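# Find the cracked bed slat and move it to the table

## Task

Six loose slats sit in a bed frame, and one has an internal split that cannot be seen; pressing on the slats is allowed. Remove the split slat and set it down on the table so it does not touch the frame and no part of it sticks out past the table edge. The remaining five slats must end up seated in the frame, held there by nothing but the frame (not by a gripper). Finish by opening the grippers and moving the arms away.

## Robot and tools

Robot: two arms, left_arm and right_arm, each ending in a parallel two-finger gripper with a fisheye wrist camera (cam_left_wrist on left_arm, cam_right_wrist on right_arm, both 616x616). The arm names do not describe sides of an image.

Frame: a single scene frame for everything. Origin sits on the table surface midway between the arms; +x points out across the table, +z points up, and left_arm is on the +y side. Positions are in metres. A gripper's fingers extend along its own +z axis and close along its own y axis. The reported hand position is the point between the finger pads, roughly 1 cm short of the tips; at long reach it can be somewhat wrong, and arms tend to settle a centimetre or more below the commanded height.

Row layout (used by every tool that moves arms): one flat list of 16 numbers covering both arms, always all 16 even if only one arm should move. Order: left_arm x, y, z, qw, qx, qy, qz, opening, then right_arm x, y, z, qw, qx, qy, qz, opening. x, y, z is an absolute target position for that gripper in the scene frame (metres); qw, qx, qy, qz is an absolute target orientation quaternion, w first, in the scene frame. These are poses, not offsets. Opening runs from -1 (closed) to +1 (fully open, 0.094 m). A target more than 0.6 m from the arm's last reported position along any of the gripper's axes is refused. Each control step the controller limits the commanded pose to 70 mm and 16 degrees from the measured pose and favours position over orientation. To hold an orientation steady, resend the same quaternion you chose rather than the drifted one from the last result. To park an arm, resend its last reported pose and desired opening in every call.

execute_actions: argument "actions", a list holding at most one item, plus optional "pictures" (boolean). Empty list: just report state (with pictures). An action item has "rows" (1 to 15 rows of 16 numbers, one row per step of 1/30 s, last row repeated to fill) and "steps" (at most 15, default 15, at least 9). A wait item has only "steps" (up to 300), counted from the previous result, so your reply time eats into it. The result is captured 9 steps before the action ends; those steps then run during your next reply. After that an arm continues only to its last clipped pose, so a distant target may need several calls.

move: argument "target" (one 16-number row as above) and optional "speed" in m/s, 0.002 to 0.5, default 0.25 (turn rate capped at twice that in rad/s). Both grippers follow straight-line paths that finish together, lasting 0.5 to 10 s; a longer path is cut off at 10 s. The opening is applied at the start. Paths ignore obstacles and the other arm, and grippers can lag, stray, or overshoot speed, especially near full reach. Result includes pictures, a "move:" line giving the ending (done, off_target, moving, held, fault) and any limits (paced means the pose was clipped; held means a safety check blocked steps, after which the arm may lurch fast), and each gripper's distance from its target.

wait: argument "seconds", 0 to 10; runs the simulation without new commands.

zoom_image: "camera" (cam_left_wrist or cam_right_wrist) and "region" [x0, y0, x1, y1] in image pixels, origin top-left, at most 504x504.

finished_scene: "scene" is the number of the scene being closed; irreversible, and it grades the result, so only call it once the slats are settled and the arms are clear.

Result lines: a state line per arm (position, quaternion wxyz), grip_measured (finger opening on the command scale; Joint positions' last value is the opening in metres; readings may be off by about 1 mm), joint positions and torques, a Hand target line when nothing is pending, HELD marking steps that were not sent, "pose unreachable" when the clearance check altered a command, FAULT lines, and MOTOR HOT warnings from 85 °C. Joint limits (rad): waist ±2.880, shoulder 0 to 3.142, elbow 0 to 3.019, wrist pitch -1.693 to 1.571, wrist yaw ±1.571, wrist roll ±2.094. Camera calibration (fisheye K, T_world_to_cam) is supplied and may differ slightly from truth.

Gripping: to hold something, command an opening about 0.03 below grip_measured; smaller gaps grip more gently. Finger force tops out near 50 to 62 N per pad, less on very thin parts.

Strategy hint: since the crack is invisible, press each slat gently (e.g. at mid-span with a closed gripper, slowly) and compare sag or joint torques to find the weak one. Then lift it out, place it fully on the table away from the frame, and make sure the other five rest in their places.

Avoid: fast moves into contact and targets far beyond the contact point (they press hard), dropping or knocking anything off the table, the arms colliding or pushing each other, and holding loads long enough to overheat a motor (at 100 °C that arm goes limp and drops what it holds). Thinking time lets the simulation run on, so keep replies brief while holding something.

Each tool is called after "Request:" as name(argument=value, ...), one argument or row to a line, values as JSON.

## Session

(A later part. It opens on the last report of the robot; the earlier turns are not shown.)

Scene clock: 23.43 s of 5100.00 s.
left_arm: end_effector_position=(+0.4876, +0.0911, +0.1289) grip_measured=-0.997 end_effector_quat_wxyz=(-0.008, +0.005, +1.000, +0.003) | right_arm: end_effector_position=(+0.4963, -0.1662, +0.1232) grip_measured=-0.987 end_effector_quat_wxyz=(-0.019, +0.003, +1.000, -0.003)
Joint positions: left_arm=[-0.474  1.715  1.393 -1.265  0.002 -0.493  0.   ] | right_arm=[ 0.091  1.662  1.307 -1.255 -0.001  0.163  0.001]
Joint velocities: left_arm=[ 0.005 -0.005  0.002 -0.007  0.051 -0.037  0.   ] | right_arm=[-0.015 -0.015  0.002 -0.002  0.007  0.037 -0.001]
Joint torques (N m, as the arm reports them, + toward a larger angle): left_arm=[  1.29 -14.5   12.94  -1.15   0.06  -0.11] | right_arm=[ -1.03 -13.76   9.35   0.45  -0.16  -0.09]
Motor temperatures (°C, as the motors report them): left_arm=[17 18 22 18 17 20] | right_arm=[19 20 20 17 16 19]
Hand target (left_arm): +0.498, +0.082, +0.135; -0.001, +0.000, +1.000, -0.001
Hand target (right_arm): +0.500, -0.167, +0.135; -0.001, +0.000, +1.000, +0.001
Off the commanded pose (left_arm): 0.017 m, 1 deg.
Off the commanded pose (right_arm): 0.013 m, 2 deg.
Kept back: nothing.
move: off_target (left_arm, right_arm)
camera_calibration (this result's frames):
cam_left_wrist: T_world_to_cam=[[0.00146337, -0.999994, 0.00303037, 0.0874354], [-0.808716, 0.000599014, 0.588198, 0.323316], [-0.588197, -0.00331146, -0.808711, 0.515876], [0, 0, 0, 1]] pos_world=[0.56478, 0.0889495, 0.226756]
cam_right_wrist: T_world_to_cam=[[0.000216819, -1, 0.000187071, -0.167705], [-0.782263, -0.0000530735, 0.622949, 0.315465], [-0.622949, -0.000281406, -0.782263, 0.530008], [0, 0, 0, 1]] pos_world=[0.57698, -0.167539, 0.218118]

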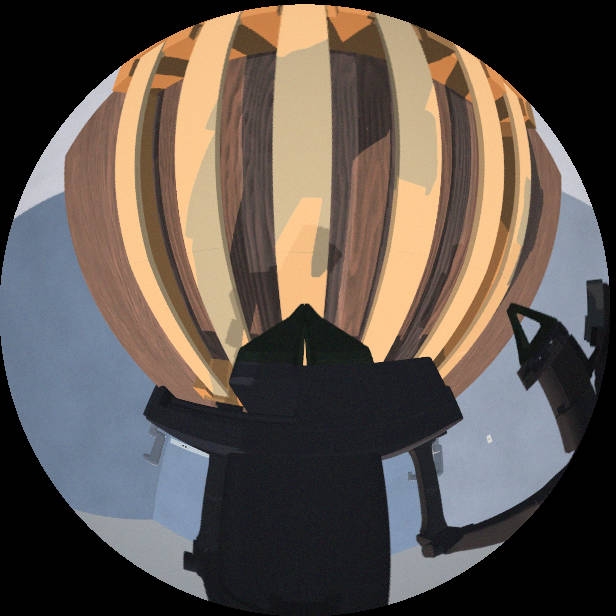

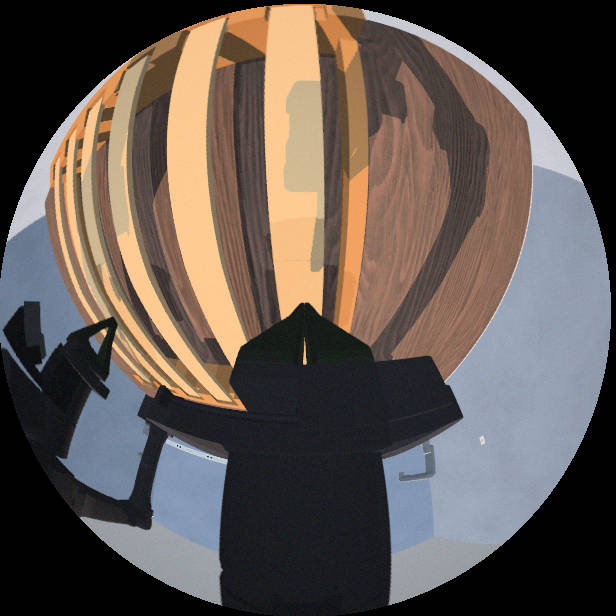

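Request:
move(
  target=[0.50,0.088,0.035,0,0,1,0,-1,0.50,-0.162,0.035,0,0,1,0,-1],
  speed=0.05,
)

Request:
move(
  target=[0.50,0.088,0.155,0,0,1,0,-1,0.50,-0.162,0.155,0,0,1,0,-1],
  speed=0.15,
)

Request:
move(
  target=[0.545,0.178,0.15,0,0,1,0,0.4,0.3,-0.32,0.25,0,0,1,0,-1],
  speed=0.25,
)

Scene clock: 25.97 s of 5100.00 s.
left_arm: end_effector_position=(+0.4927, +0.0884, +0.1017) grip_measured=-0.997 end_effector_quat_wxyz=(+0.024, +0.003, +1.000, -0.014) | right_arm: end_effector_position=(+0.4947, -0.1664, +0.0938) grip_measured=-0.987 end_effector_quat_wxyz=(+0.025, +0.002, +1.000, +0.004)
Joint positions: left_arm=[-0.474  1.711  1.311 -1.114  0.002 -0.496  0.   ] | right_arm=[ 0.091  1.635  1.189 -1.075 -0.001  0.16   0.001]
Joint velocities: left_arm=[ 0.015  0.005 -0.022 -0.012  0.007 -0.022  0.001] | right_arm=[-0.015  0.005 -0.002  0.002 -0.066  0.022 -0.   ]
Joint torques (N m, as the arm reports them, + toward a larger angle): left_arm=[ 2.16 -7.47  6.01  3.33 -0.1  -0.02] | right_arm=[ 0.05 -4.6   5.95  2.94 -0.04  0.04]
Motor temperatures (°C, as the motors report them): left_arm=[17 18 22 18 17 20] | right_arm=[19 20 20 17 16 19]
Hand target (left_arm): +0.494, +0.091, +0.040; -0.000, -0.000, +1.000, +0.000
Hand target (right_arm): +0.493, -0.163, +0.039; -0.000, +0.000, +1.000, -0.001
Off the commanded pose (left_arm): 0.067 m, 3 deg.
Off the commanded pose (right_arm): 0.059 m, 3 deg.
Kept back: nothing.
move: off_target (left_arm, right_arm)
camera_calibration (this result's frames):
cam_left_wrist: T_world_to_cam=[[0.00281418, -0.999262, 0.0383083, 0.0804101], [-0.844603, 0.0181348, 0.535086, 0.364957], [-0.535386, -0.0338611, -0.843928, 0.477091], [0, 0, 0, 1]] pos_world=[0.563445, 0.0898872, 0.204267]
cam_right_wrist: T_world_to_cam=[[0.00347492, -0.999903, -0.0135109, -0.168269], [-0.833858, -0.010355, 0.551882, 0.362954], [-0.551969, 0.0093484, -0.833812, 0.477338], [0, 0, 0, 1]] pos_world=[0.566712, -0.168956, 0.195429]

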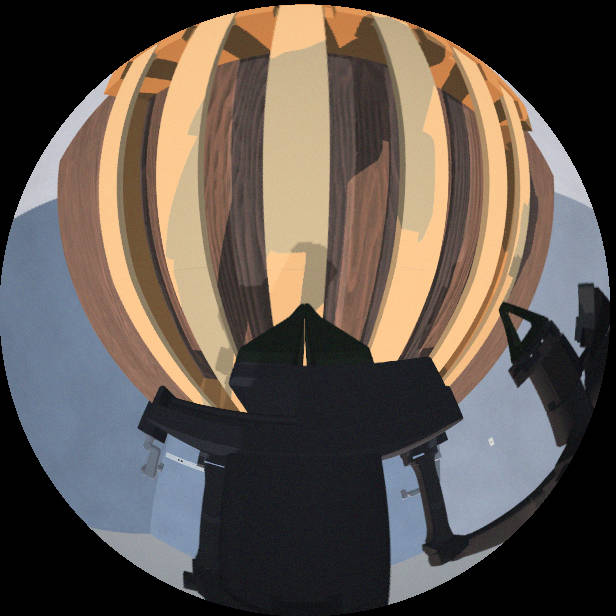

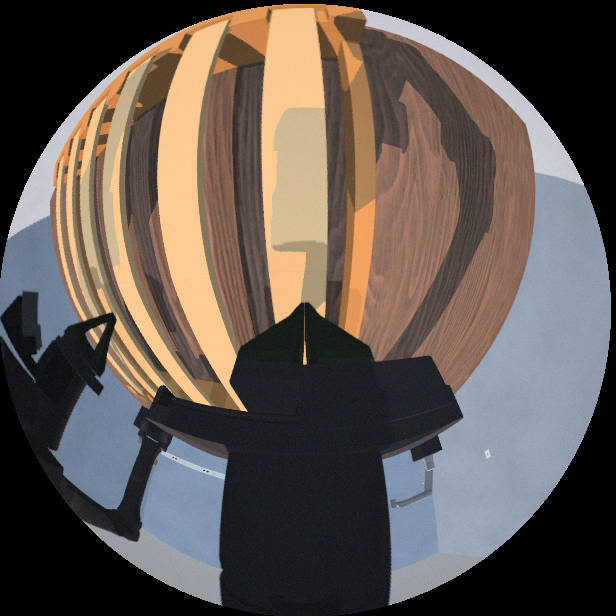

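Scene clock: 26.77 s of 5100.00 s.
left_arm: end_effector_position=(+0.4884, +0.0907, +0.1503) grip_measured=-0.997 end_effector_quat_wxyz=(-0.004, +0.003, +1.000, +0.001) | right_arm: end_effector_position=(+0.4900, -0.1672, +0.1424) grip_measured=-0.987 end_effector_quat_wxyz=(-0.013, +0.002, +1.000, -0.002)
Joint positions: left_arm=[-0.474  1.696  1.427 -1.31   0.002 -0.496  0.   ] | right_arm=[ 0.091  1.621  1.31  -1.285 -0.001  0.16   0.001]
Joint velocities: left_arm=[-0.024 -0.005  0.007 -0.012  0.037  0.022 -0.   ] | right_arm=[-0.005 -0.015  0.002 -0.002 -0.007  0.007 -0.001]
Joint torques (N m, as the arm reports them, + toward a larger angle): left_arm=[  2.09 -14.58  12.39  -1.14  -0.08  -0.01] | right_arm=[  0.03 -11.69  12.57  -0.15  -0.11   0.03]
Motor temperatures (°C, as the motors report them): left_arm=[17 18 22 18 17 20] | right_arm=[19 20 20 17 16 19]
Hand target (left_arm): +0.499, +0.088, +0.155; +0.000, -0.000, +1.000, -0.000
Hand target (right_arm): +0.500, -0.162, +0.155; +0.000, -0.000, +1.000, +0.000
Off the commanded pose (left_arm): 0.013 m, 1 deg.
Off the commanded pose (right_arm): 0.017 m, 1 deg.
Kept back: nothing.
move: off_target (left_arm, right_arm)
camera_calibration (this result's frames):
cam_left_wrist: T_world_to_cam=[[0.0041009, -0.999969, 0.00669187, 0.085102], [-0.812639, 0.000567264, 0.582767, 0.314079], [-0.582752, -0.00782794, -0.812612, 0.531992], [0, 0, 0, 1]] pos_world=[0.564904, 0.0890856, 0.248699]
cam_right_wrist: T_world_to_cam=[[0.00289749, -0.999994, -0.00196077, -0.169715], [-0.790398, -0.00349133, 0.612584, 0.303388], [-0.612587, -0.000225163, -0.790403, 0.53723], [0, 0, 0, 1]] pos_world=[0.56939, -0.168533, 0.238445]

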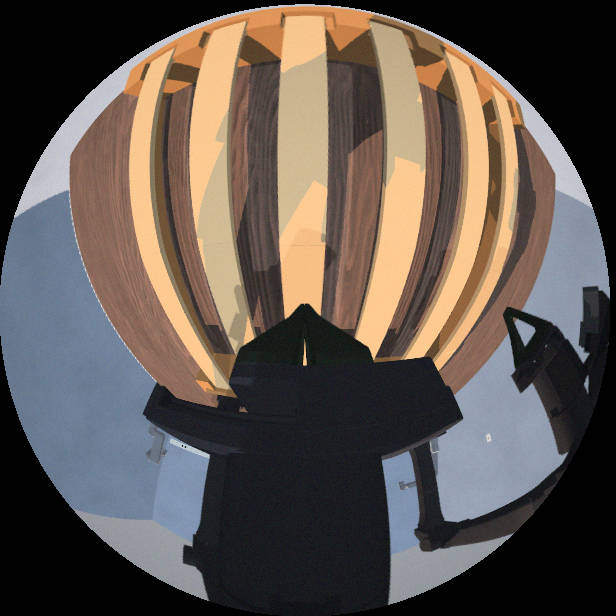

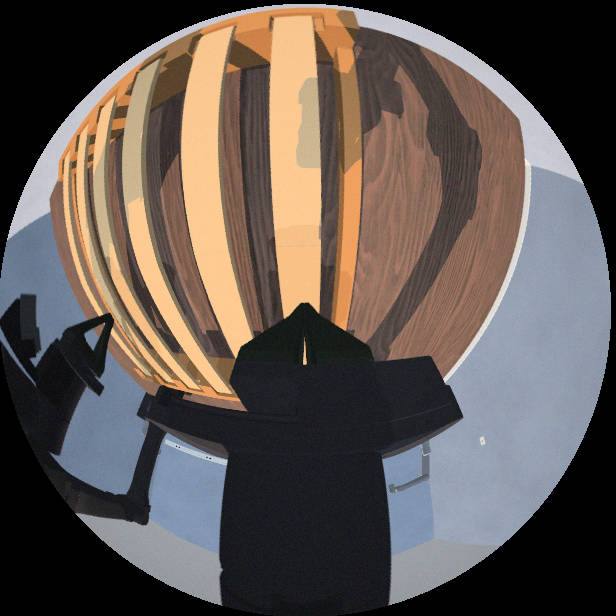

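Scene clock: 28.43 s of 5100.00 s.
left_arm: end_effector_position=(+0.5296, +0.1794, +0.1427) grip_measured=+0.399 end_effector_quat_wxyz=(-0.011, -0.003, +1.000, +0.004) | right_arm: end_effector_position=(+0.3011, -0.3179, +0.2475) grip_measured=-0.987 end_effector_quat_wxyz=(-0.000, +0.003, +1.000, +0.002)
Joint positions: left_arm=[-0.281  1.717  1.434 -1.31  -0.001 -0.316  0.066] | right_arm=[-0.347  1.074  1.068 -1.566 -0.003 -0.276  0.001]
Joint velocities: left_arm=[-0.015 -0.015 -0.002 -0.012  0.007  0.037 -0.001] | right_arm=[-0.005 -0.005  0.007  0.002  0.022 -0.022 -0.   ]
Joint torques (N m, as the arm reports them, + toward a larger angle): left_arm=[  2.11 -14.54  13.26  -0.84  -0.1    0.09] | right_arm=[-1.01 -4.47 10.53 -0.13 -0.23 -0.08]
Motor temperatures (°C, as the motors report them): left_arm=[17 18 22 18 17 20] | right_arm=[19 20 20 17 16 19]
Hand target (left_arm): +0.546, +0.178, +0.150; +0.002, -0.000, +1.000, +0.001
Hand target (right_arm): +0.300, -0.319, +0.249; -0.002, +0.000, +1.000, +0.003
Off the commanded pose (left_arm): 0.017 m, 1 deg.
Off the commanded pose (right_arm): 0.003 m, 0 deg.
Kept back: nothing.
move: off_target (left_arm)
camera_calibration (this result's frames):
cam_left_wrist: T_world_to_cam=[[0.0170794, -0.999854, 0.000491253, 0.167641], [-0.805128, -0.0134618, 0.592949, 0.349031], [-0.592855, -0.0105227, -0.80524, 0.555281], [0, 0, 0, 1]] pos_world=[0.607353, 0.178158, 0.240095]
cam_right_wrist: T_world_to_cam=[[0.0014641, -0.999963, -0.00851733, -0.317644], [-0.805286, -0.00622878, 0.592853, 0.097634], [-0.592884, 0.00599089, -0.805265, 0.504258], [0, 0, 0, 1]] pos_world=[0.378055, -0.320045, 0.345473]

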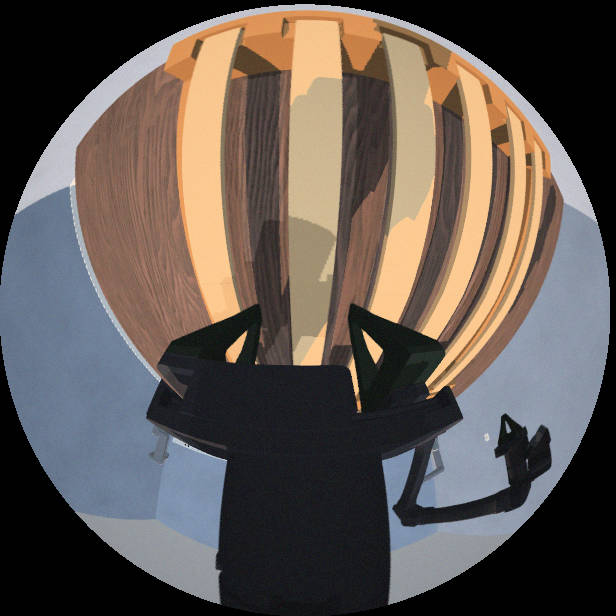

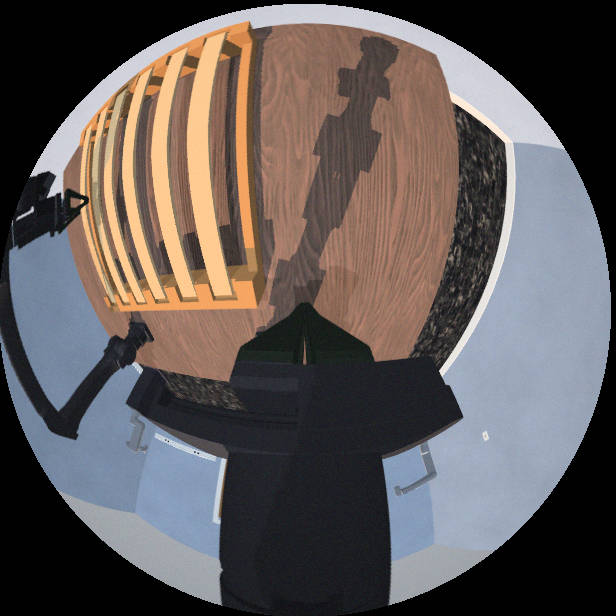

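Request:
move(
  target=[0.535,0.167,0.088,0,0,1,0,0.4,0.3,-0.32,0.25,0,0,1,0,-1],
  speed=0.06,
)

Scene clock: 30.10 s of 5100.00 s.
left_arm: end_effector_position=(+0.5345, +0.1745, +0.0950) grip_measured=+0.399 end_effector_quat_wxyz=(+0.002, -0.001, +1.000, +0.000) | right_arm: end_effector_position=(+0.3011, -0.3180, +0.2475) grip_measured=-0.987 end_effector_quat_wxyz=(-0.000, +0.001, +1.000, +0.001)
Joint positions: left_arm=[-0.287  1.758  1.358 -1.167 -0.001 -0.317  0.066] | right_arm=[-0.347  1.074  1.068 -1.566 -0.003 -0.28   0.001]
Joint velocities: left_arm=[ 0.005  0.005 -0.002  0.002  0.037 -0.051  0.   ] | right_arm=[-0.005 -0.015  0.002  0.012  0.081 -0.066  0.   ]
Joint torques (N m, as the arm reports them, + toward a larger angle): left_arm=[  0.71 -15.21   9.12  -0.2    0.1   -0.11] | right_arm=[-1.16 -4.75 10.34 -0.03 -0.05 -0.07]
Motor temperatures (°C, as the motors report them): left_arm=[17 18 22 18 17 20] | right_arm=[19 20 20 17 16 19]
Hand target (left_arm): +0.535, +0.167, +0.088; -0.000, +0.000, +1.000, -0.000
Hand target (right_arm): +0.300, -0.320, +0.250; -0.000, +0.000, +1.000, +0.000
Off the commanded pose (left_arm): 0.010 m, 0 deg.
Off the commanded pose (right_arm): 0.003 m, 0 deg.
Kept back: nothing.
move: done
camera_calibration (this result's frames):
cam_left_wrist: T_world_to_cam=[[0.0116277, -0.999895, 0.00869241, 0.164875], [-0.81936, -0.00454472, 0.573261, 0.389113], [-0.573161, -0.0137879, -0.819327, 0.511126], [0, 0, 0, 1]] pos_world=[0.609865, 0.173673, 0.194283]
cam_right_wrist: T_world_to_cam=[[0.00565998, -0.999951, -0.00815453, -0.319056], [-0.805199, -0.00939294, 0.592931, 0.0965672], [-0.592978, 0.00321004, -0.805212, 0.503378], [0, 0, 0, 1]] pos_world=[0.378054, -0.319749, 0.345467]

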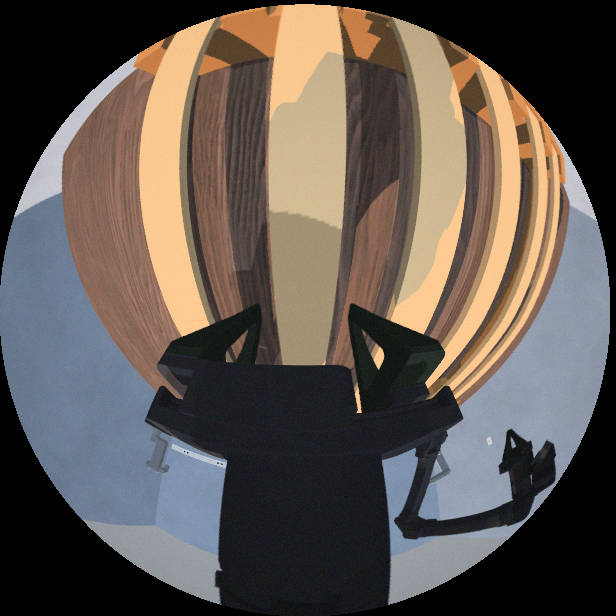

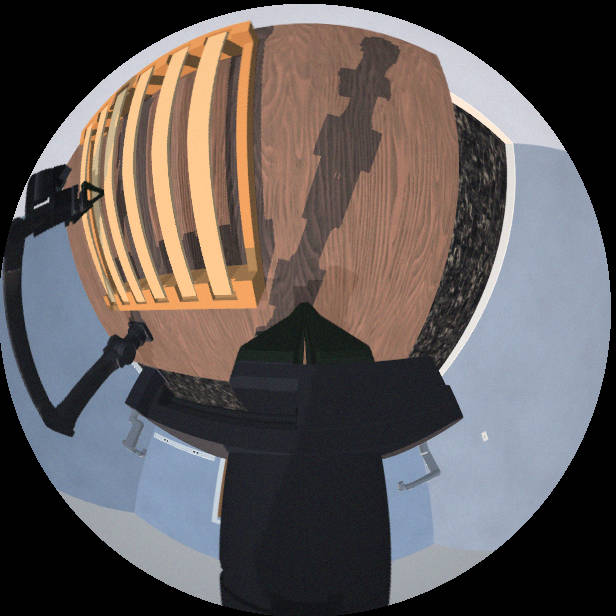

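Request:
move(
  target=[0.535,0.170,0.083,0,0,1,0,0.4,0.3,-0.32,0.25,0,0,1,0,-1],
  speed=0.03,
)

Request:
move(
  target=[0.535,0.172,0.083,0,0,1,0,-0.15,0.3,-0.32,0.25,0,0,1,0,-1],
  speed=0.03,
)

Scene clock: 31.07 s of 5100.00 s.
left_arm: end_effector_position=(+0.5340, +0.1747, +0.0916) grip_measured=+0.399 end_effector_quat_wxyz=(+0.003, -0.001, +1.000, -0.000) | right_arm: end_effector_position=(+0.3011, -0.3180, +0.2475) grip_measured=-0.987 end_effector_quat_wxyz=(-0.000, +0.000, +1.000, +0.001)
Joint positions: left_arm=[-0.287  1.758  1.348 -1.154 -0.001 -0.317  0.066] | right_arm=[-0.347  1.074  1.068 -1.566 -0.003 -0.281  0.001]
Joint velocities: left_arm=[ 0.005 -0.015 -0.002  0.002 -0.037  0.022 -0.   ] | right_arm=[-0.024  0.005 -0.012 -0.017 -0.022 -0.022 -0.   ]
Joint torques (N m, as the arm reports them, + toward a larger angle): left_arm=[  1.11 -14.8    8.85  -0.2    0.09  -0.06] | right_arm=[-1.11 -4.77 10.35 -0.04 -0.06 -0.09]
Motor temperatures (°C, as the motors report them): left_arm=[17 18 22 18 17 20] | right_arm=[19 19 20 17 16 19]
Hand target (left_arm): +0.535, +0.170, +0.083; -0.000, -0.000, +1.000, -0.000
Hand target (right_arm): +0.300, -0.320, +0.250; -0.000, -0.000, +1.000, +0.000
Off the commanded pose (left_arm): 0.010 m, 0 deg.
Off the commanded pose (right_arm): 0.003 m, 0 deg.
Kept back: nothing.
move: done
camera_calibration (this result's frames):
cam_left_wrist: T_world_to_cam=[[0.0119754, -0.999879, 0.00992106, 0.164783], [-0.821432, -0.00417956, 0.570291, 0.391988], [-0.570181, -0.0149789, -0.821383, 0.506781], [0, 0, 0, 1]] pos_world=[0.608975, 0.173992, 0.191079]
cam_right_wrist: T_world_to_cam=[[0.00604144, -0.999948, -0.00815484, -0.31917], [-0.805196, -0.00970029, 0.59293, 0.0964687], [-0.592979, 0.00298409, -0.805213, 0.503306], [0, 0, 0, 1]] pos_world=[0.378054, -0.31972, 0.345467]

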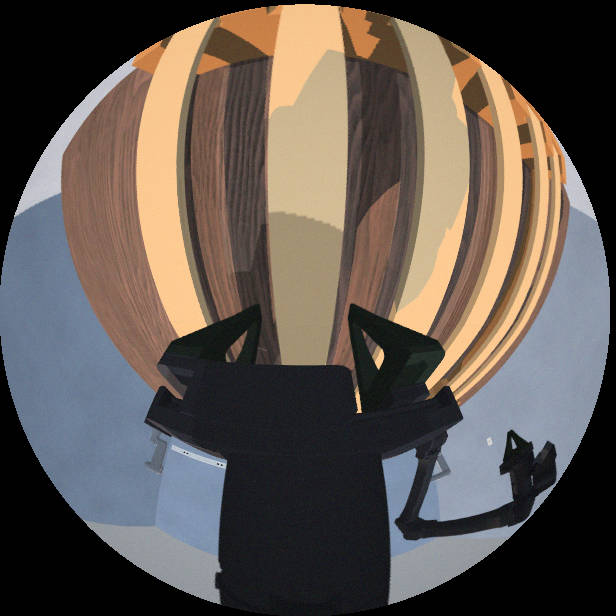

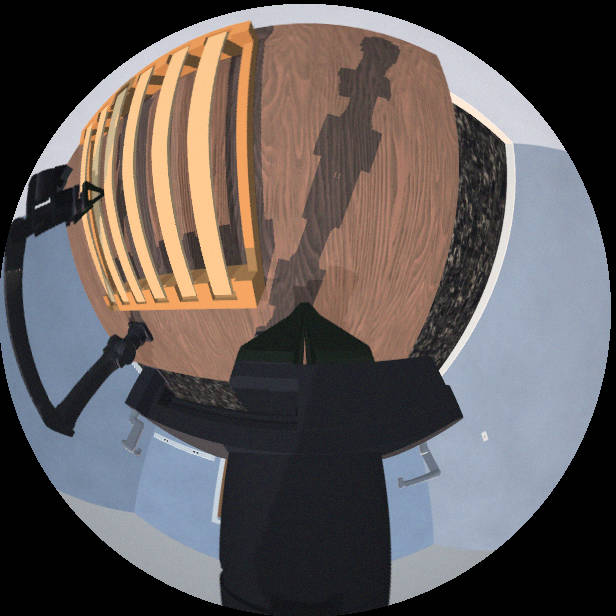

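Scene clock: 31.77 s of 5100.00 s.
left_arm: end_effector_position=(+0.5340, +0.1747, +0.0916) grip_measured=-0.149 end_effector_quat_wxyz=(+0.003, -0.001, +1.000, -0.000) | right_arm: end_effector_position=(+0.3010, -0.3181, +0.2475) grip_measured=-0.987 end_effector_quat_wxyz=(-0.000, +0.000, +1.000, +0.001)
Joint positions: left_arm=[-0.287  1.758  1.348 -1.154 -0.001 -0.317  0.04 ] | right_arm=[-0.347  1.074  1.068 -1.566 -0.002 -0.281  0.001]
Joint velocities: left_arm=[-0.005  0.005  0.007 -0.012 -0.022 -0.022  0.001] | right_arm=[ 0.024  0.015 -0.007  0.012  0.022  0.022  0.   ]
Joint torques (N m, as the arm reports them, + toward a larger angle): left_arm=[  1.41 -14.86   8.66  -0.14   0.1   -0.03] | right_arm=[-1.19 -4.71 10.34 -0.01 -0.05 -0.09]
Motor temperatures (°C, as the motors report them): left_arm=[17 18 22 18 17 20] | right_arm=[19 19 20 17 16 19]
Hand target (left_arm): +0.535, +0.172, +0.083; -0.000, -0.000, +1.000, -0.000
Hand target (right_arm): +0.300, -0.320, +0.250; -0.000, +0.000, +1.000, -0.000
Off the commanded pose (left_arm): 0.009 m, 0 deg.
Off the commanded pose (right_arm): 0.003 m, 0 deg.
Kept back: nothing.
move: done
camera_calibration (this result's frames):
cam_left_wrist: T_world_to_cam=[[0.0119754, -0.999879, 0.00992106, 0.164783], [-0.821432, -0.00417956, 0.570291, 0.391988], [-0.570181, -0.0149789, -0.821383, 0.506781], [0, 0, 0, 1]] pos_world=[0.608975, 0.173992, 0.191079]
cam_right_wrist: T_world_to_cam=[[0.00604121, -0.999951, -0.00778902, -0.319324], [-0.805133, -0.00948347, 0.593019, 0.0964816], [-0.593064, 0.00268864, -0.805151, 0.503212], [0, 0, 0, 1]] pos_world=[0.378047, -0.319747, 0.345459]

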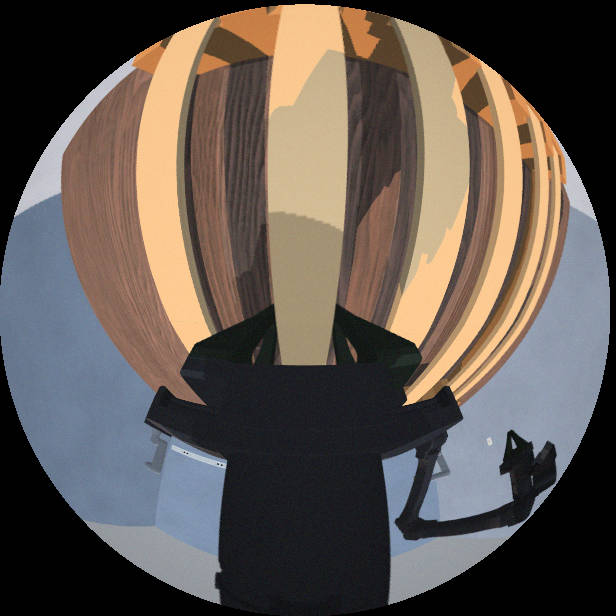

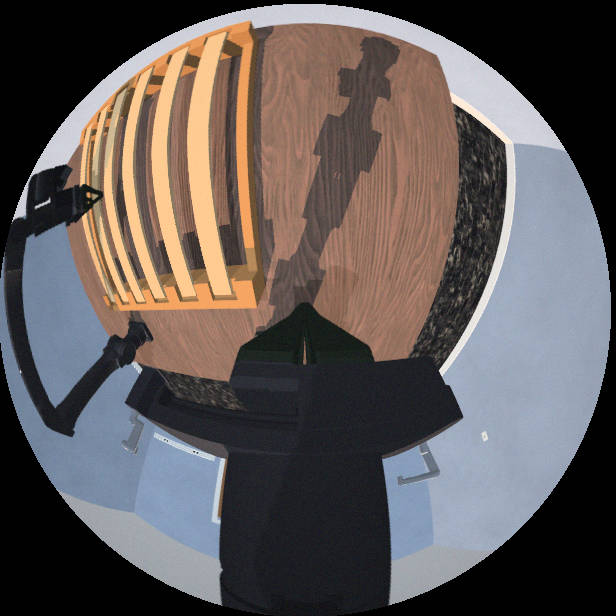

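Request:
execute_actions(
  actions=[
    {"rows":[[0.535,0.172,0.083,0,0,1,0,-0.2,0.3,-0.32,0.25,0,0,1,0,-1]],"steps":14},
  ],
)

Request:
move(
  target=[0.548,0.172,0.18,0,0,1,0,-0.2,0.3,-0.32,0.25,0,0,1,0,-1],
  speed=0.06,
)

Scene clock: 32.20 s of 5100.00 s.
left_arm: end_effector_position=(+0.5340, +0.1747, +0.0916) grip_measured=-0.194 end_effector_quat_wxyz=(+0.003, -0.001, +1.000, -0.000) | right_arm: end_effector_position=(+0.3010, -0.3181, +0.2475) grip_measured=-0.987 end_effector_quat_wxyz=(-0.000, +0.000, +1.000, +0.001)
Joint positions: left_arm=[-0.287  1.758  1.348 -1.154 -0.001 -0.317  0.038] | right_arm=[-0.347  1.074  1.068 -1.566 -0.002 -0.281  0.001]
Joint velocities: left_arm=[ 0.015  0.005 -0.007  0.012 -0.095  0.007  0.   ] | right_arm=[-0.005  0.005  0.022 -0.002  0.022 -0.022 -0.001]
Joint torques (N m, as the arm reports them, + toward a larger angle): left_arm=[  1.4  -14.98   8.69  -0.14   0.09  -0.03] | right_arm=[-1.17 -4.69 10.35  0.   -0.06 -0.09]
Motor temperatures (°C, as the motors report them): left_arm=[17 18 22 18 17 20] | right_arm=[19 19 20 17 16 19]
Steps of this call (steps 1 to 8: nothing new was sent; steps 9 to 13: the first 5 steps of this action). Readings (end_effector_position):
9: left_arm (+0.5340, +0.1747, +0.0916) | right_arm (+0.3010, -0.3181, +0.2475)
10: left_arm (+0.5340, +0.1747, +0.0916) | right_arm (+0.3010, -0.3181, +0.2475)
12: left_arm (+0.5340, +0.1747, +0.0916) | right_arm (+0.3010, -0.3181, +0.2475)
13: the state above

Scene clock: 34.33 s of 5100.00 s.
left_arm: end_effector_position=(+0.5329, +0.1751, +0.1500) grip_measured=-0.195 end_effector_quat_wxyz=(-0.030, -0.001, +0.999, +0.011) | right_arm: end_effector_position=(+0.3010, -0.3181, +0.2475) grip_measured=-0.987 end_effector_quat_wxyz=(-0.000, +0.000, +1.000, +0.001)
Joint positions: left_arm=[-0.287  1.749  1.496 -1.381 -0.001 -0.317  0.038] | right_arm=[-0.347  1.074  1.068 -1.566 -0.002 -0.281  0.001]
Joint velocities: left_arm=[-0.005  0.005  0.017 -0.017  0.081  0.007 -0.   ] | right_arm=[ 0.005 -0.005  0.002 -0.002  0.007 -0.066  0.   ]
Joint torques (N m, as the arm reports them, + toward a larger angle): left_arm=[  2.   -18.37  13.54  -1.32   0.07   0.03] | right_arm=[-1.07 -4.74 10.37 -0.01 -0.06 -0.09]
Motor temperatures (°C, as the motors report them): left_arm=[17 18 22 18 17 20] | right_arm=[19 19 20 17 16 19]
Hand target (left_arm): +0.546, +0.173, +0.180; +0.000, -0.000, +1.000, +0.000
Hand target (right_arm): +0.300, -0.320, +0.250; -0.000, +0.000, +1.000, +0.000
Off your previous action's commanded pose (left_arm): 0.009 m, 0 deg at its last step (step 9 of this call).
Off your previous action's commanded pose (right_arm): 0.003 m, 0 deg at its last step (step 9 of this call).
Off the commanded pose (left_arm): 0.034 m, 4 deg.
Off the commanded pose (right_arm): 0.003 m, 0 deg.
Kept back: nothing.
move: off_target (left_arm)
camera_calibration (this result's frames):
cam_left_wrist: T_world_to_cam=[[0.011879, -0.999848, -0.012792, 0.168007], [-0.78136, -0.0172646, 0.623842, 0.330703], [-0.623968, 0.0025845, -0.781446, 0.573807], [0, 0, 0, 1]] pos_world=[0.614439, 0.172208, 0.244242]
cam_right_wrist: T_world_to_cam=[[0.00604121, -0.999951, -0.00778902, -0.319324], [-0.805133, -0.00948347, 0.593019, 0.0964816], [-0.593064, 0.00268864, -0.805151, 0.503212], [0, 0, 0, 1]] pos_world=[0.378047, -0.319747, 0.345459]

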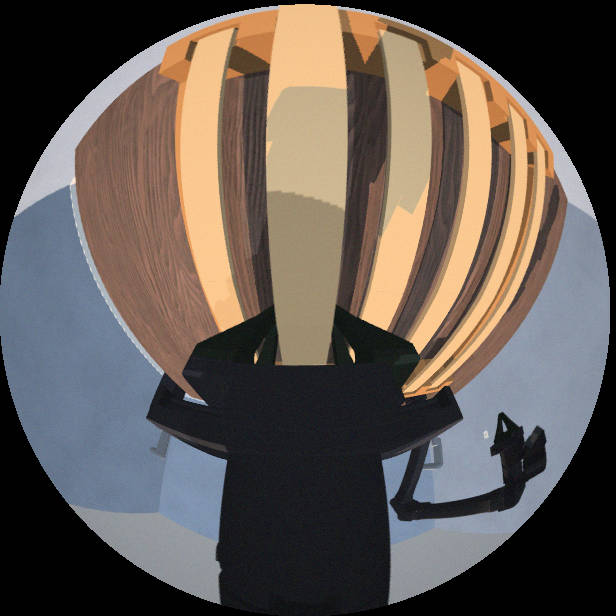

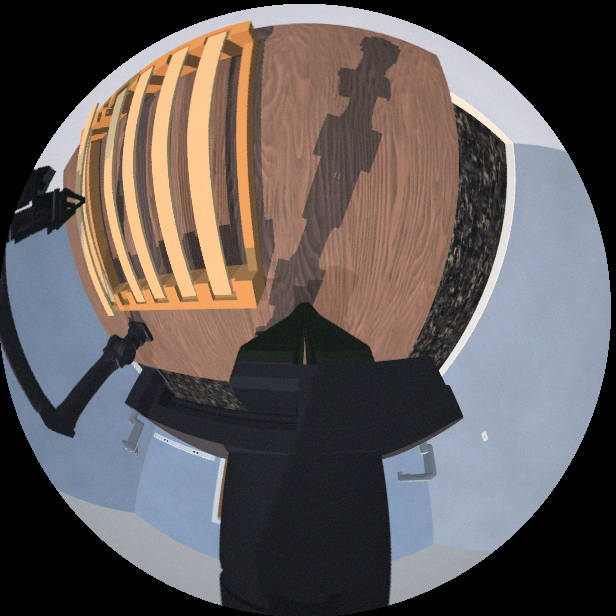

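Request:
move(
  target=[0.53,0.49,0.19,0.02,0,1,0,-0.23,0.3,-0.32,0.25,0,0,1,0,-1],
  speed=0.15,
)

Request:
move(
  target=[0.49,0.49,0.04,0,0,1,0,-0.23,0.3,-0.32,0.25,0,0,1,0,-1],
  speed=0.1,
)

Scene clock: 37.43 s of 5100.00 s.
left_arm: end_effector_position=(+0.5175, +0.4855, +0.1724) grip_measured=-0.213 end_effector_quat_wxyz=(-0.001, -0.006, +1.000, +0.000) | right_arm: end_effector_position=(+0.3010, -0.3181, +0.2475) grip_measured=-0.987 end_effector_quat_wxyz=(-0.000, +0.000, +1.000, +0.001)
Joint positions: left_arm=[ 0.343  1.654  1.432 -1.351 -0.001  0.302  0.037] | right_arm=[-0.347  1.074  1.068 -1.566 -0.002 -0.281  0.001]
Joint velocities: left_arm=[-0.024 -0.015 -0.017 -0.002 -0.007 -0.037 -0.   ] | right_arm=[ 0.015 -0.005 -0.017 -0.002 -0.051  0.007  0.001]
Joint torques (N m, as the arm reports them, + toward a larger angle): left_arm=[  1.79 -15.26  13.73  -0.68   0.24   0.09] | right_arm=[-1.07 -4.73 10.33 -0.01 -0.06 -0.08]
Motor temperatures (°C, as the motors report them): left_arm=[17 19 22 18 17 20] | right_arm=[19 19 20 17 16 19]
Hand target (left_arm): +0.532, +0.491, +0.190; +0.022, +0.001, +1.000, +0.006
Hand target (right_arm): +0.300, -0.320, +0.250; -0.000, +0.000, +1.000, +0.000
Off the commanded pose (left_arm): 0.022 m, 2 deg.
Off the commanded pose (right_arm): 0.003 m, 0 deg.
Kept back: nothing.
move: off_target (left_arm)
camera_calibration (this result's frames):
cam_left_wrist: T_world_to_cam=[[0.0219648, -0.999719, 0.00895192, 0.469802], [-0.816607, -0.0127744, 0.577053, 0.334154], [-0.576776, -0.019985, -0.816658, 0.573453], [0, 0, 0, 1]] pos_world=[0.593307, 0.485398, 0.271284]
cam_right_wrist: T_world_to_cam=[[0.00604121, -0.999951, -0.00778902, -0.319324], [-0.805133, -0.00948347, 0.593019, 0.0964816], [-0.593064, 0.00268864, -0.805151, 0.503212], [0, 0, 0, 1]] pos_world=[0.378047, -0.319747, 0.345459]

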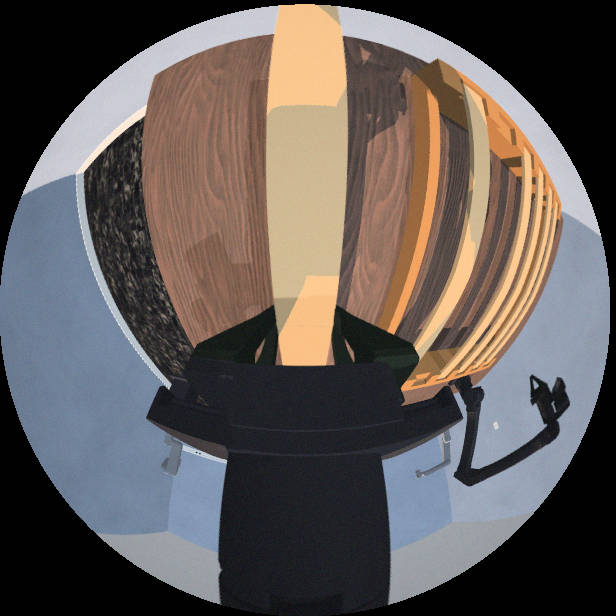

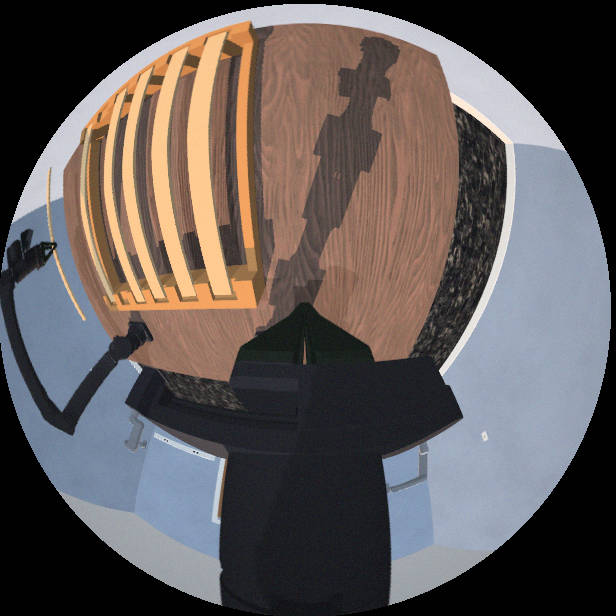

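Scene clock: 39.17 s of 5100.00 s.
left_arm: end_effector_position=(+0.4886, +0.4830, +0.0405) grip_measured=-0.213 end_effector_quat_wxyz=(-0.005, +0.001, +1.000, -0.001) | right_arm: end_effector_position=(+0.3010, -0.3181, +0.2475) grip_measured=-0.987 end_effector_quat_wxyz=(-0.000, +0.000, +1.000, +0.001)
Joint positions: left_arm=[ 0.357  1.725  1.149 -1.005 -0.001  0.329  0.037] | right_arm=[-0.347  1.074  1.068 -1.566 -0.002 -0.281  0.001]
Joint velocities: left_arm=[-0.005  0.005 -0.007  0.007 -0.051  0.007  0.001] | right_arm=[-0.005  0.005 -0.007  0.002  0.051  0.022  0.   ]
Joint torques (N m, as the arm reports them, + toward a larger angle): left_arm=[  2.7  -14.42   8.68  -0.24   0.09   0.07] | right_arm=[-1.15 -4.73 10.34 -0.02 -0.06 -0.09]
Motor temperatures (°C, as the motors report them): left_arm=[17 19 22 18 17 20] | right_arm=[19 19 20 17 16 19]
Hand target (left_arm): +0.492, +0.491, +0.040; -0.000, -0.000, +1.000, +0.000
Hand target (right_arm): +0.300, -0.320, +0.250; -0.000, +0.000, +1.000, +0.000
Off the commanded pose (left_arm): 0.007 m, 1 deg.
Off the commanded pose (right_arm): 0.003 m, 0 deg.
Kept back: nothing.
move: done
camera_calibration (this result's frames):
cam_left_wrist: T_world_to_cam=[[0.00907876, -0.999891, 0.0116262, 0.475417], [-0.812091, -0.00058861, 0.583531, 0.378313], [-0.583461, -0.0147392, -0.812008, 0.449557], [0, 0, 0, 1]] pos_world=[0.565207, 0.482214, 0.138759]
cam_right_wrist: T_world_to_cam=[[0.00604121, -0.999951, -0.00778902, -0.319324], [-0.805133, -0.00948347, 0.593019, 0.0964816], [-0.593064, 0.00268864, -0.805151, 0.503212], [0, 0, 0, 1]] pos_world=[0.378047, -0.319747, 0.345459]

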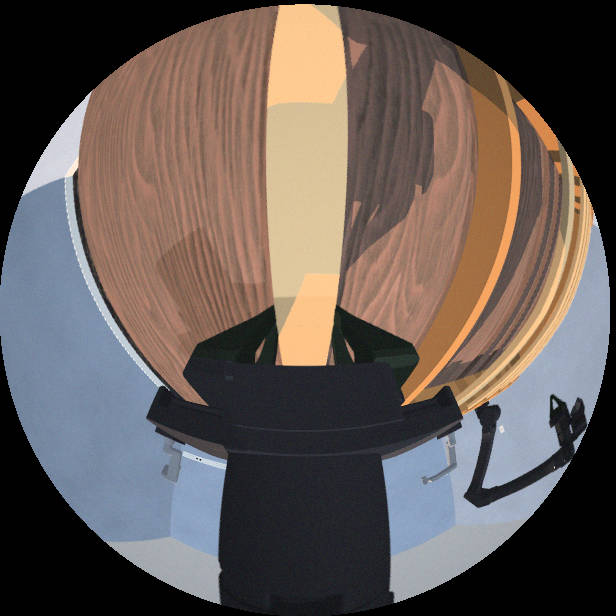

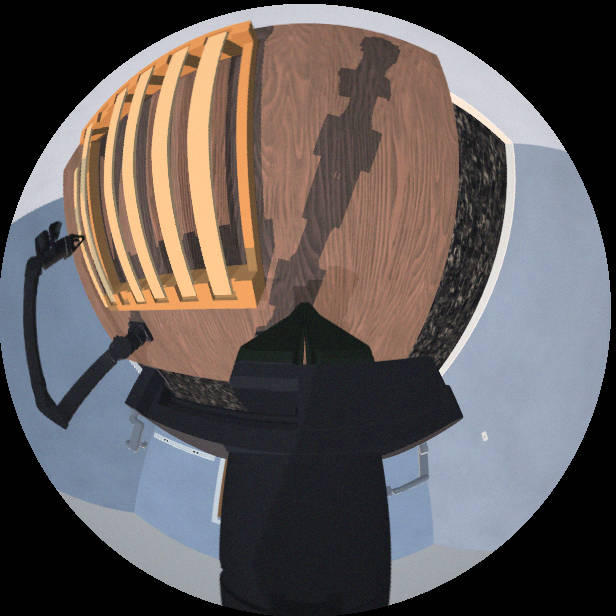

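Request:
move(
  target=[0.49,0.487,0.008,0,0,1,0,-0.23,0.3,-0.32,0.25,0,0,1,0,-1],
  speed=0.03,
)

Scene clock: 40.73 s of 5100.00 s.
left_arm: end_effector_position=(+0.4888, +0.4830, +0.0182) grip_measured=-0.213 end_effector_quat_wxyz=(+0.001, +0.001, +1.000, +0.001) | right_arm: end_effector_position=(+0.3010, -0.3181, +0.2475) grip_measured=-0.987 end_effector_quat_wxyz=(-0.000, +0.000, +1.000, +0.001)
Joint positions: left_arm=[ 0.357  1.752  1.117 -0.932 -0.001  0.33   0.037] | right_arm=[-0.347  1.074  1.068 -1.566 -0.002 -0.281  0.001]
Joint velocities: left_arm=[ 0.005  0.015 -0.002 -0.002  0.037 -0.007 -0.001] | right_arm=[ 0.005 -0.015 -0.012 -0.002 -0.022  0.066  0.   ]
Joint torques (N m, as the arm reports them, + toward a larger angle): left_arm=[  2.23 -13.25   7.73   0.24   0.11   0.04] | right_arm=[-1.16 -4.68 10.35  0.02 -0.06 -0.09]
Motor temperatures (°C, as the motors report them): left_arm=[17 19 22 18 17 20] | right_arm=[19 19 20 17 16 19]
Hand target (left_arm): +0.490, +0.487, +0.008; +0.000, +0.000, +1.000, +0.000
Hand target (right_arm): +0.300, -0.320, +0.250; -0.000, +0.000, +1.000, +0.000
Off the commanded pose (left_arm): 0.011 m, 0 deg.
Off the commanded pose (right_arm): 0.003 m, 0 deg.
Kept back: nothing.
move: off_target (left_arm)
camera_calibration (this result's frames):
cam_left_wrist: T_world_to_cam=[[0.00857952, -0.999935, 0.00755874, 0.476076], [-0.819195, -0.00269347, 0.573509, 0.396136], [-0.573451, -0.0111125, -0.819165, 0.42506], [0, 0, 0, 1]] pos_world=[0.564179, 0.481836, 0.117408]
cam_right_wrist: T_world_to_cam=[[0.00604121, -0.999951, -0.00778902, -0.319324], [-0.805133, -0.00948347, 0.593019, 0.0964816], [-0.593064, 0.00268864, -0.805151, 0.503212], [0, 0, 0, 1]] pos_world=[0.378047, -0.319747, 0.345459]

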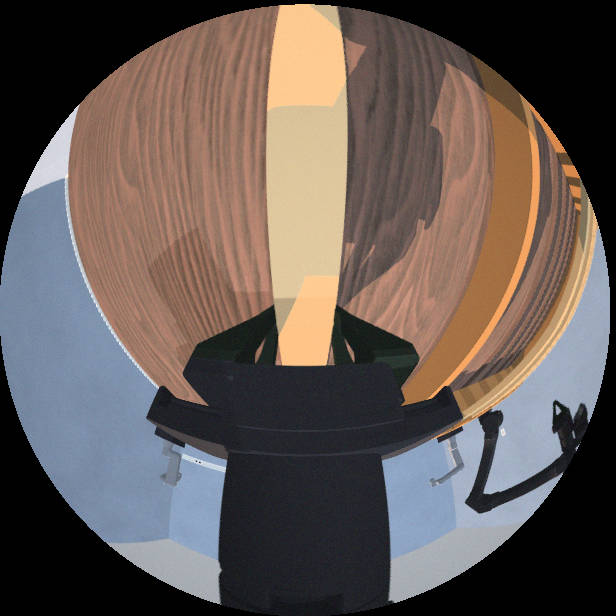

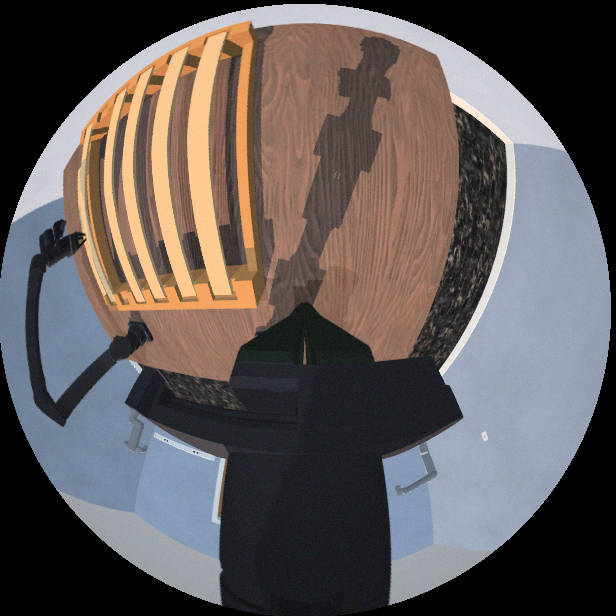

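Touching the table. Release and lift.

Request:
move(
  target=[0.49,0.487,0.015,0,0,1,0,0.4,0.3,-0.32,0.25,0,0,1,0,-1],
  speed=0.03,
)

Request:
move(
  target=[0.40,0.47,0.28,0,0,1,0,0.4,0.3,-0.32,0.25,0,0,1,0,-1],
  speed=0.25,
)

Scene clock: 41.70 s of 5100.00 s.
left_arm: end_effector_position=(+0.4888, +0.4830, +0.0182) grip_measured=+0.399 end_effector_quat_wxyz=(+0.001, +0.001, +1.000, +0.001) | right_arm: end_effector_position=(+0.3010, -0.3181, +0.2475) grip_measured=-0.987 end_effector_quat_wxyz=(-0.000, +0.000, +1.000, +0.001)
Joint positions: left_arm=[ 0.357  1.752  1.117 -0.932 -0.001  0.33   0.066] | right_arm=[-0.347  1.074  1.068 -1.566 -0.002 -0.281  0.001]
Joint velocities: left_arm=[-0.005 -0.005 -0.007  0.007 -0.007 -0.037  0.001] | right_arm=[-0.015 -0.015 -0.002 -0.017 -0.037  0.037  0.   ]
Joint torques (N m, as the arm reports them, + toward a larger angle): left_arm=[  2.25 -14.2    8.22  -0.6    0.12   0.04] | right_arm=[-1.17 -4.77 10.34 -0.01 -0.06 -0.09]
Motor temperatures (°C, as the motors report them): left_arm=[17 19 22 18 17 20] | right_arm=[19 19 20 17 16 19]
Hand target (left_arm): +0.490, +0.487, +0.015; +0.000, -0.000, +1.000, +0.000
Hand target (right_arm): +0.300, -0.320, +0.250; -0.000, +0.000, +1.000, +0.000
Off the commanded pose (left_arm): 0.005 m, 0 deg.
Off the commanded pose (right_arm): 0.003 m, 0 deg.
Kept back: nothing.
move: done
camera_calibration (this result's frames):
cam_left_wrist: T_world_to_cam=[[0.00857952, -0.999935, 0.00755874, 0.476076], [-0.819195, -0.00269347, 0.573509, 0.396136], [-0.573451, -0.0111125, -0.819165, 0.42506], [0, 0, 0, 1]] pos_world=[0.564179, 0.481836, 0.117408]
cam_right_wrist: T_world_to_cam=[[0.00604121, -0.999951, -0.00778902, -0.319324], [-0.805133, -0.00948347, 0.593019, 0.0964816], [-0.593064, 0.00268864, -0.805151, 0.503212], [0, 0, 0, 1]] pos_world=[0.378047, -0.319747, 0.345459]

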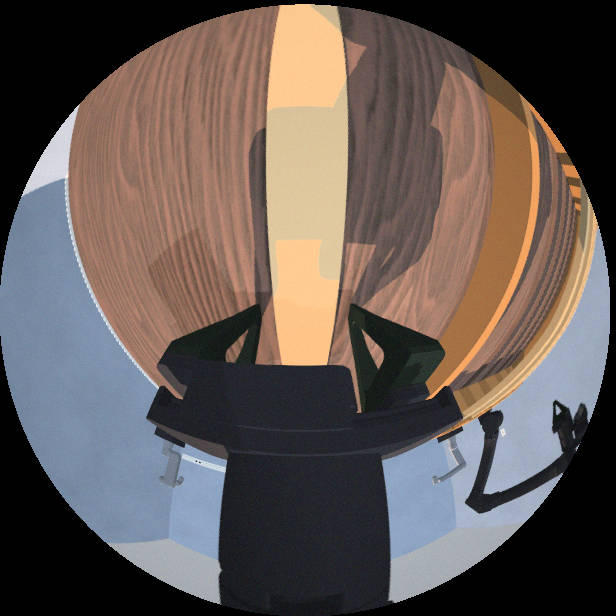

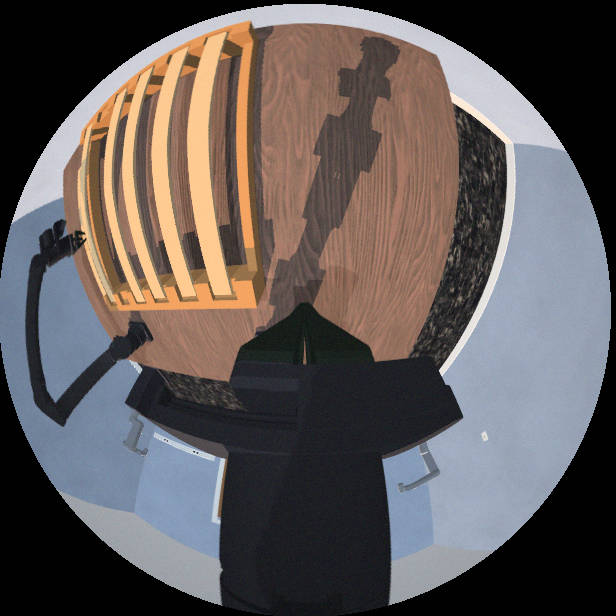

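Scene clock: 43.27 s of 5100.00 s.
left_arm: end_effector_position=(+0.3915, +0.4622, +0.2667) grip_measured=+0.399 end_effector_quat_wxyz=(-0.011, +0.001, +1.000, -0.004) | right_arm: end_effector_position=(+0.3010, -0.3181, +0.2475) grip_measured=-0.987 end_effector_quat_wxyz=(-0.000, +0.000, +1.000, +0.001)
Joint positions: left_arm=[ 0.388  1.311  1.307 -1.59  -0.001  0.361  0.066] | right_arm=[-0.347  1.074  1.068 -1.566 -0.002 -0.281  0.001]
Joint velocities: left_arm=[ 0.005 -0.005 -0.017 -0.017  0.007 -0.051 -0.   ] | right_arm=[ 0.005  0.005 -0.007 -0.007 -0.022  0.037 -0.002]
Joint torques (N m, as the arm reports them, + toward a larger angle): left_arm=[  2.71 -10.5   12.85  -1.09   0.07   0.1 ] | right_arm=[-1.15 -4.67 10.34 -0.01 -0.06 -0.09]
Motor temperatures (°C, as the motors report them): left_arm=[17 19 22 18 17 20] | right_arm=[19 19 20 17 16 19]
Hand target (left_arm): +0.396, +0.469, +0.279; -0.000, -0.000, +1.000, +0.001
Hand target (right_arm): +0.300, -0.320, +0.250; -0.000, +0.000, +1.000, +0.000
Off the commanded pose (left_arm): 0.018 m, 1 deg.
Off the commanded pose (right_arm): 0.003 m, 0 deg.
Kept back: nothing.
move: off_target (left_arm)
camera_calibration (this result's frames):
cam_left_wrist: T_world_to_cam=[[0.00963836, -0.999817, 0.0165025, 0.451341], [-0.804784, 0.00203887, 0.593564, 0.160685], [-0.593489, -0.0190019, -0.804618, 0.580224], [0, 0, 0, 1]] pos_world=[0.469323, 0.461956, 0.364034]
cam_right_wrist: T_world_to_cam=[[0.00604121, -0.999951, -0.00778902, -0.319324], [-0.805133, -0.00948347, 0.593019, 0.0964816], [-0.593064, 0.00268864, -0.805151, 0.503212], [0, 0, 0, 1]] pos_world=[0.378047, -0.319747, 0.345459]

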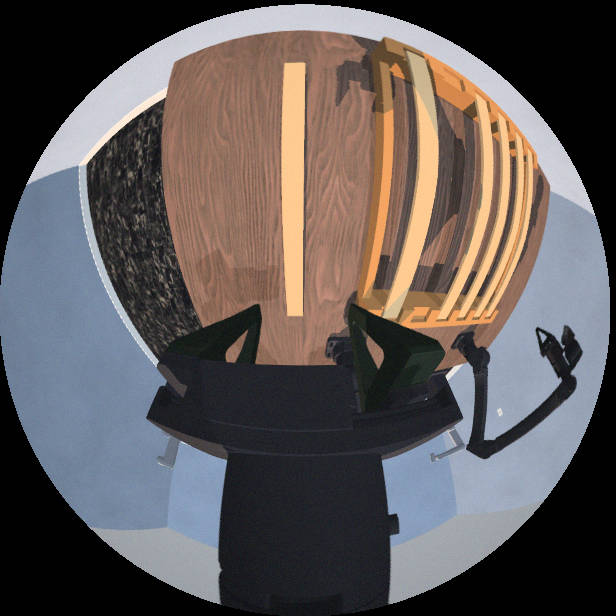

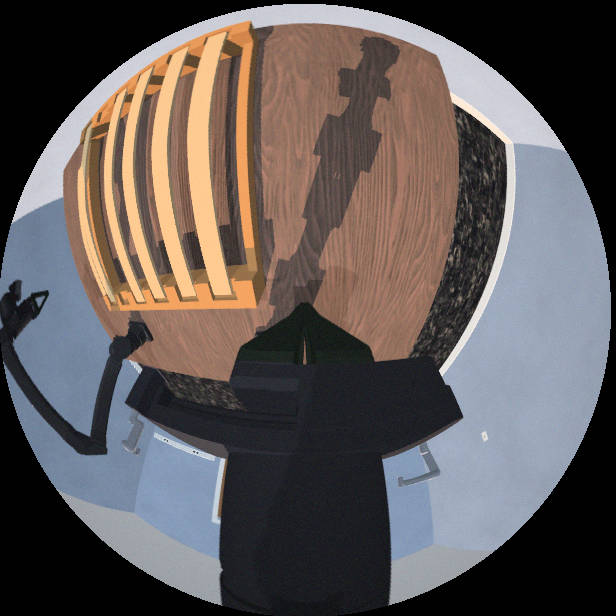

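Request:
finished_scene(
  scene=1,
)

The scene is finished: the task was done.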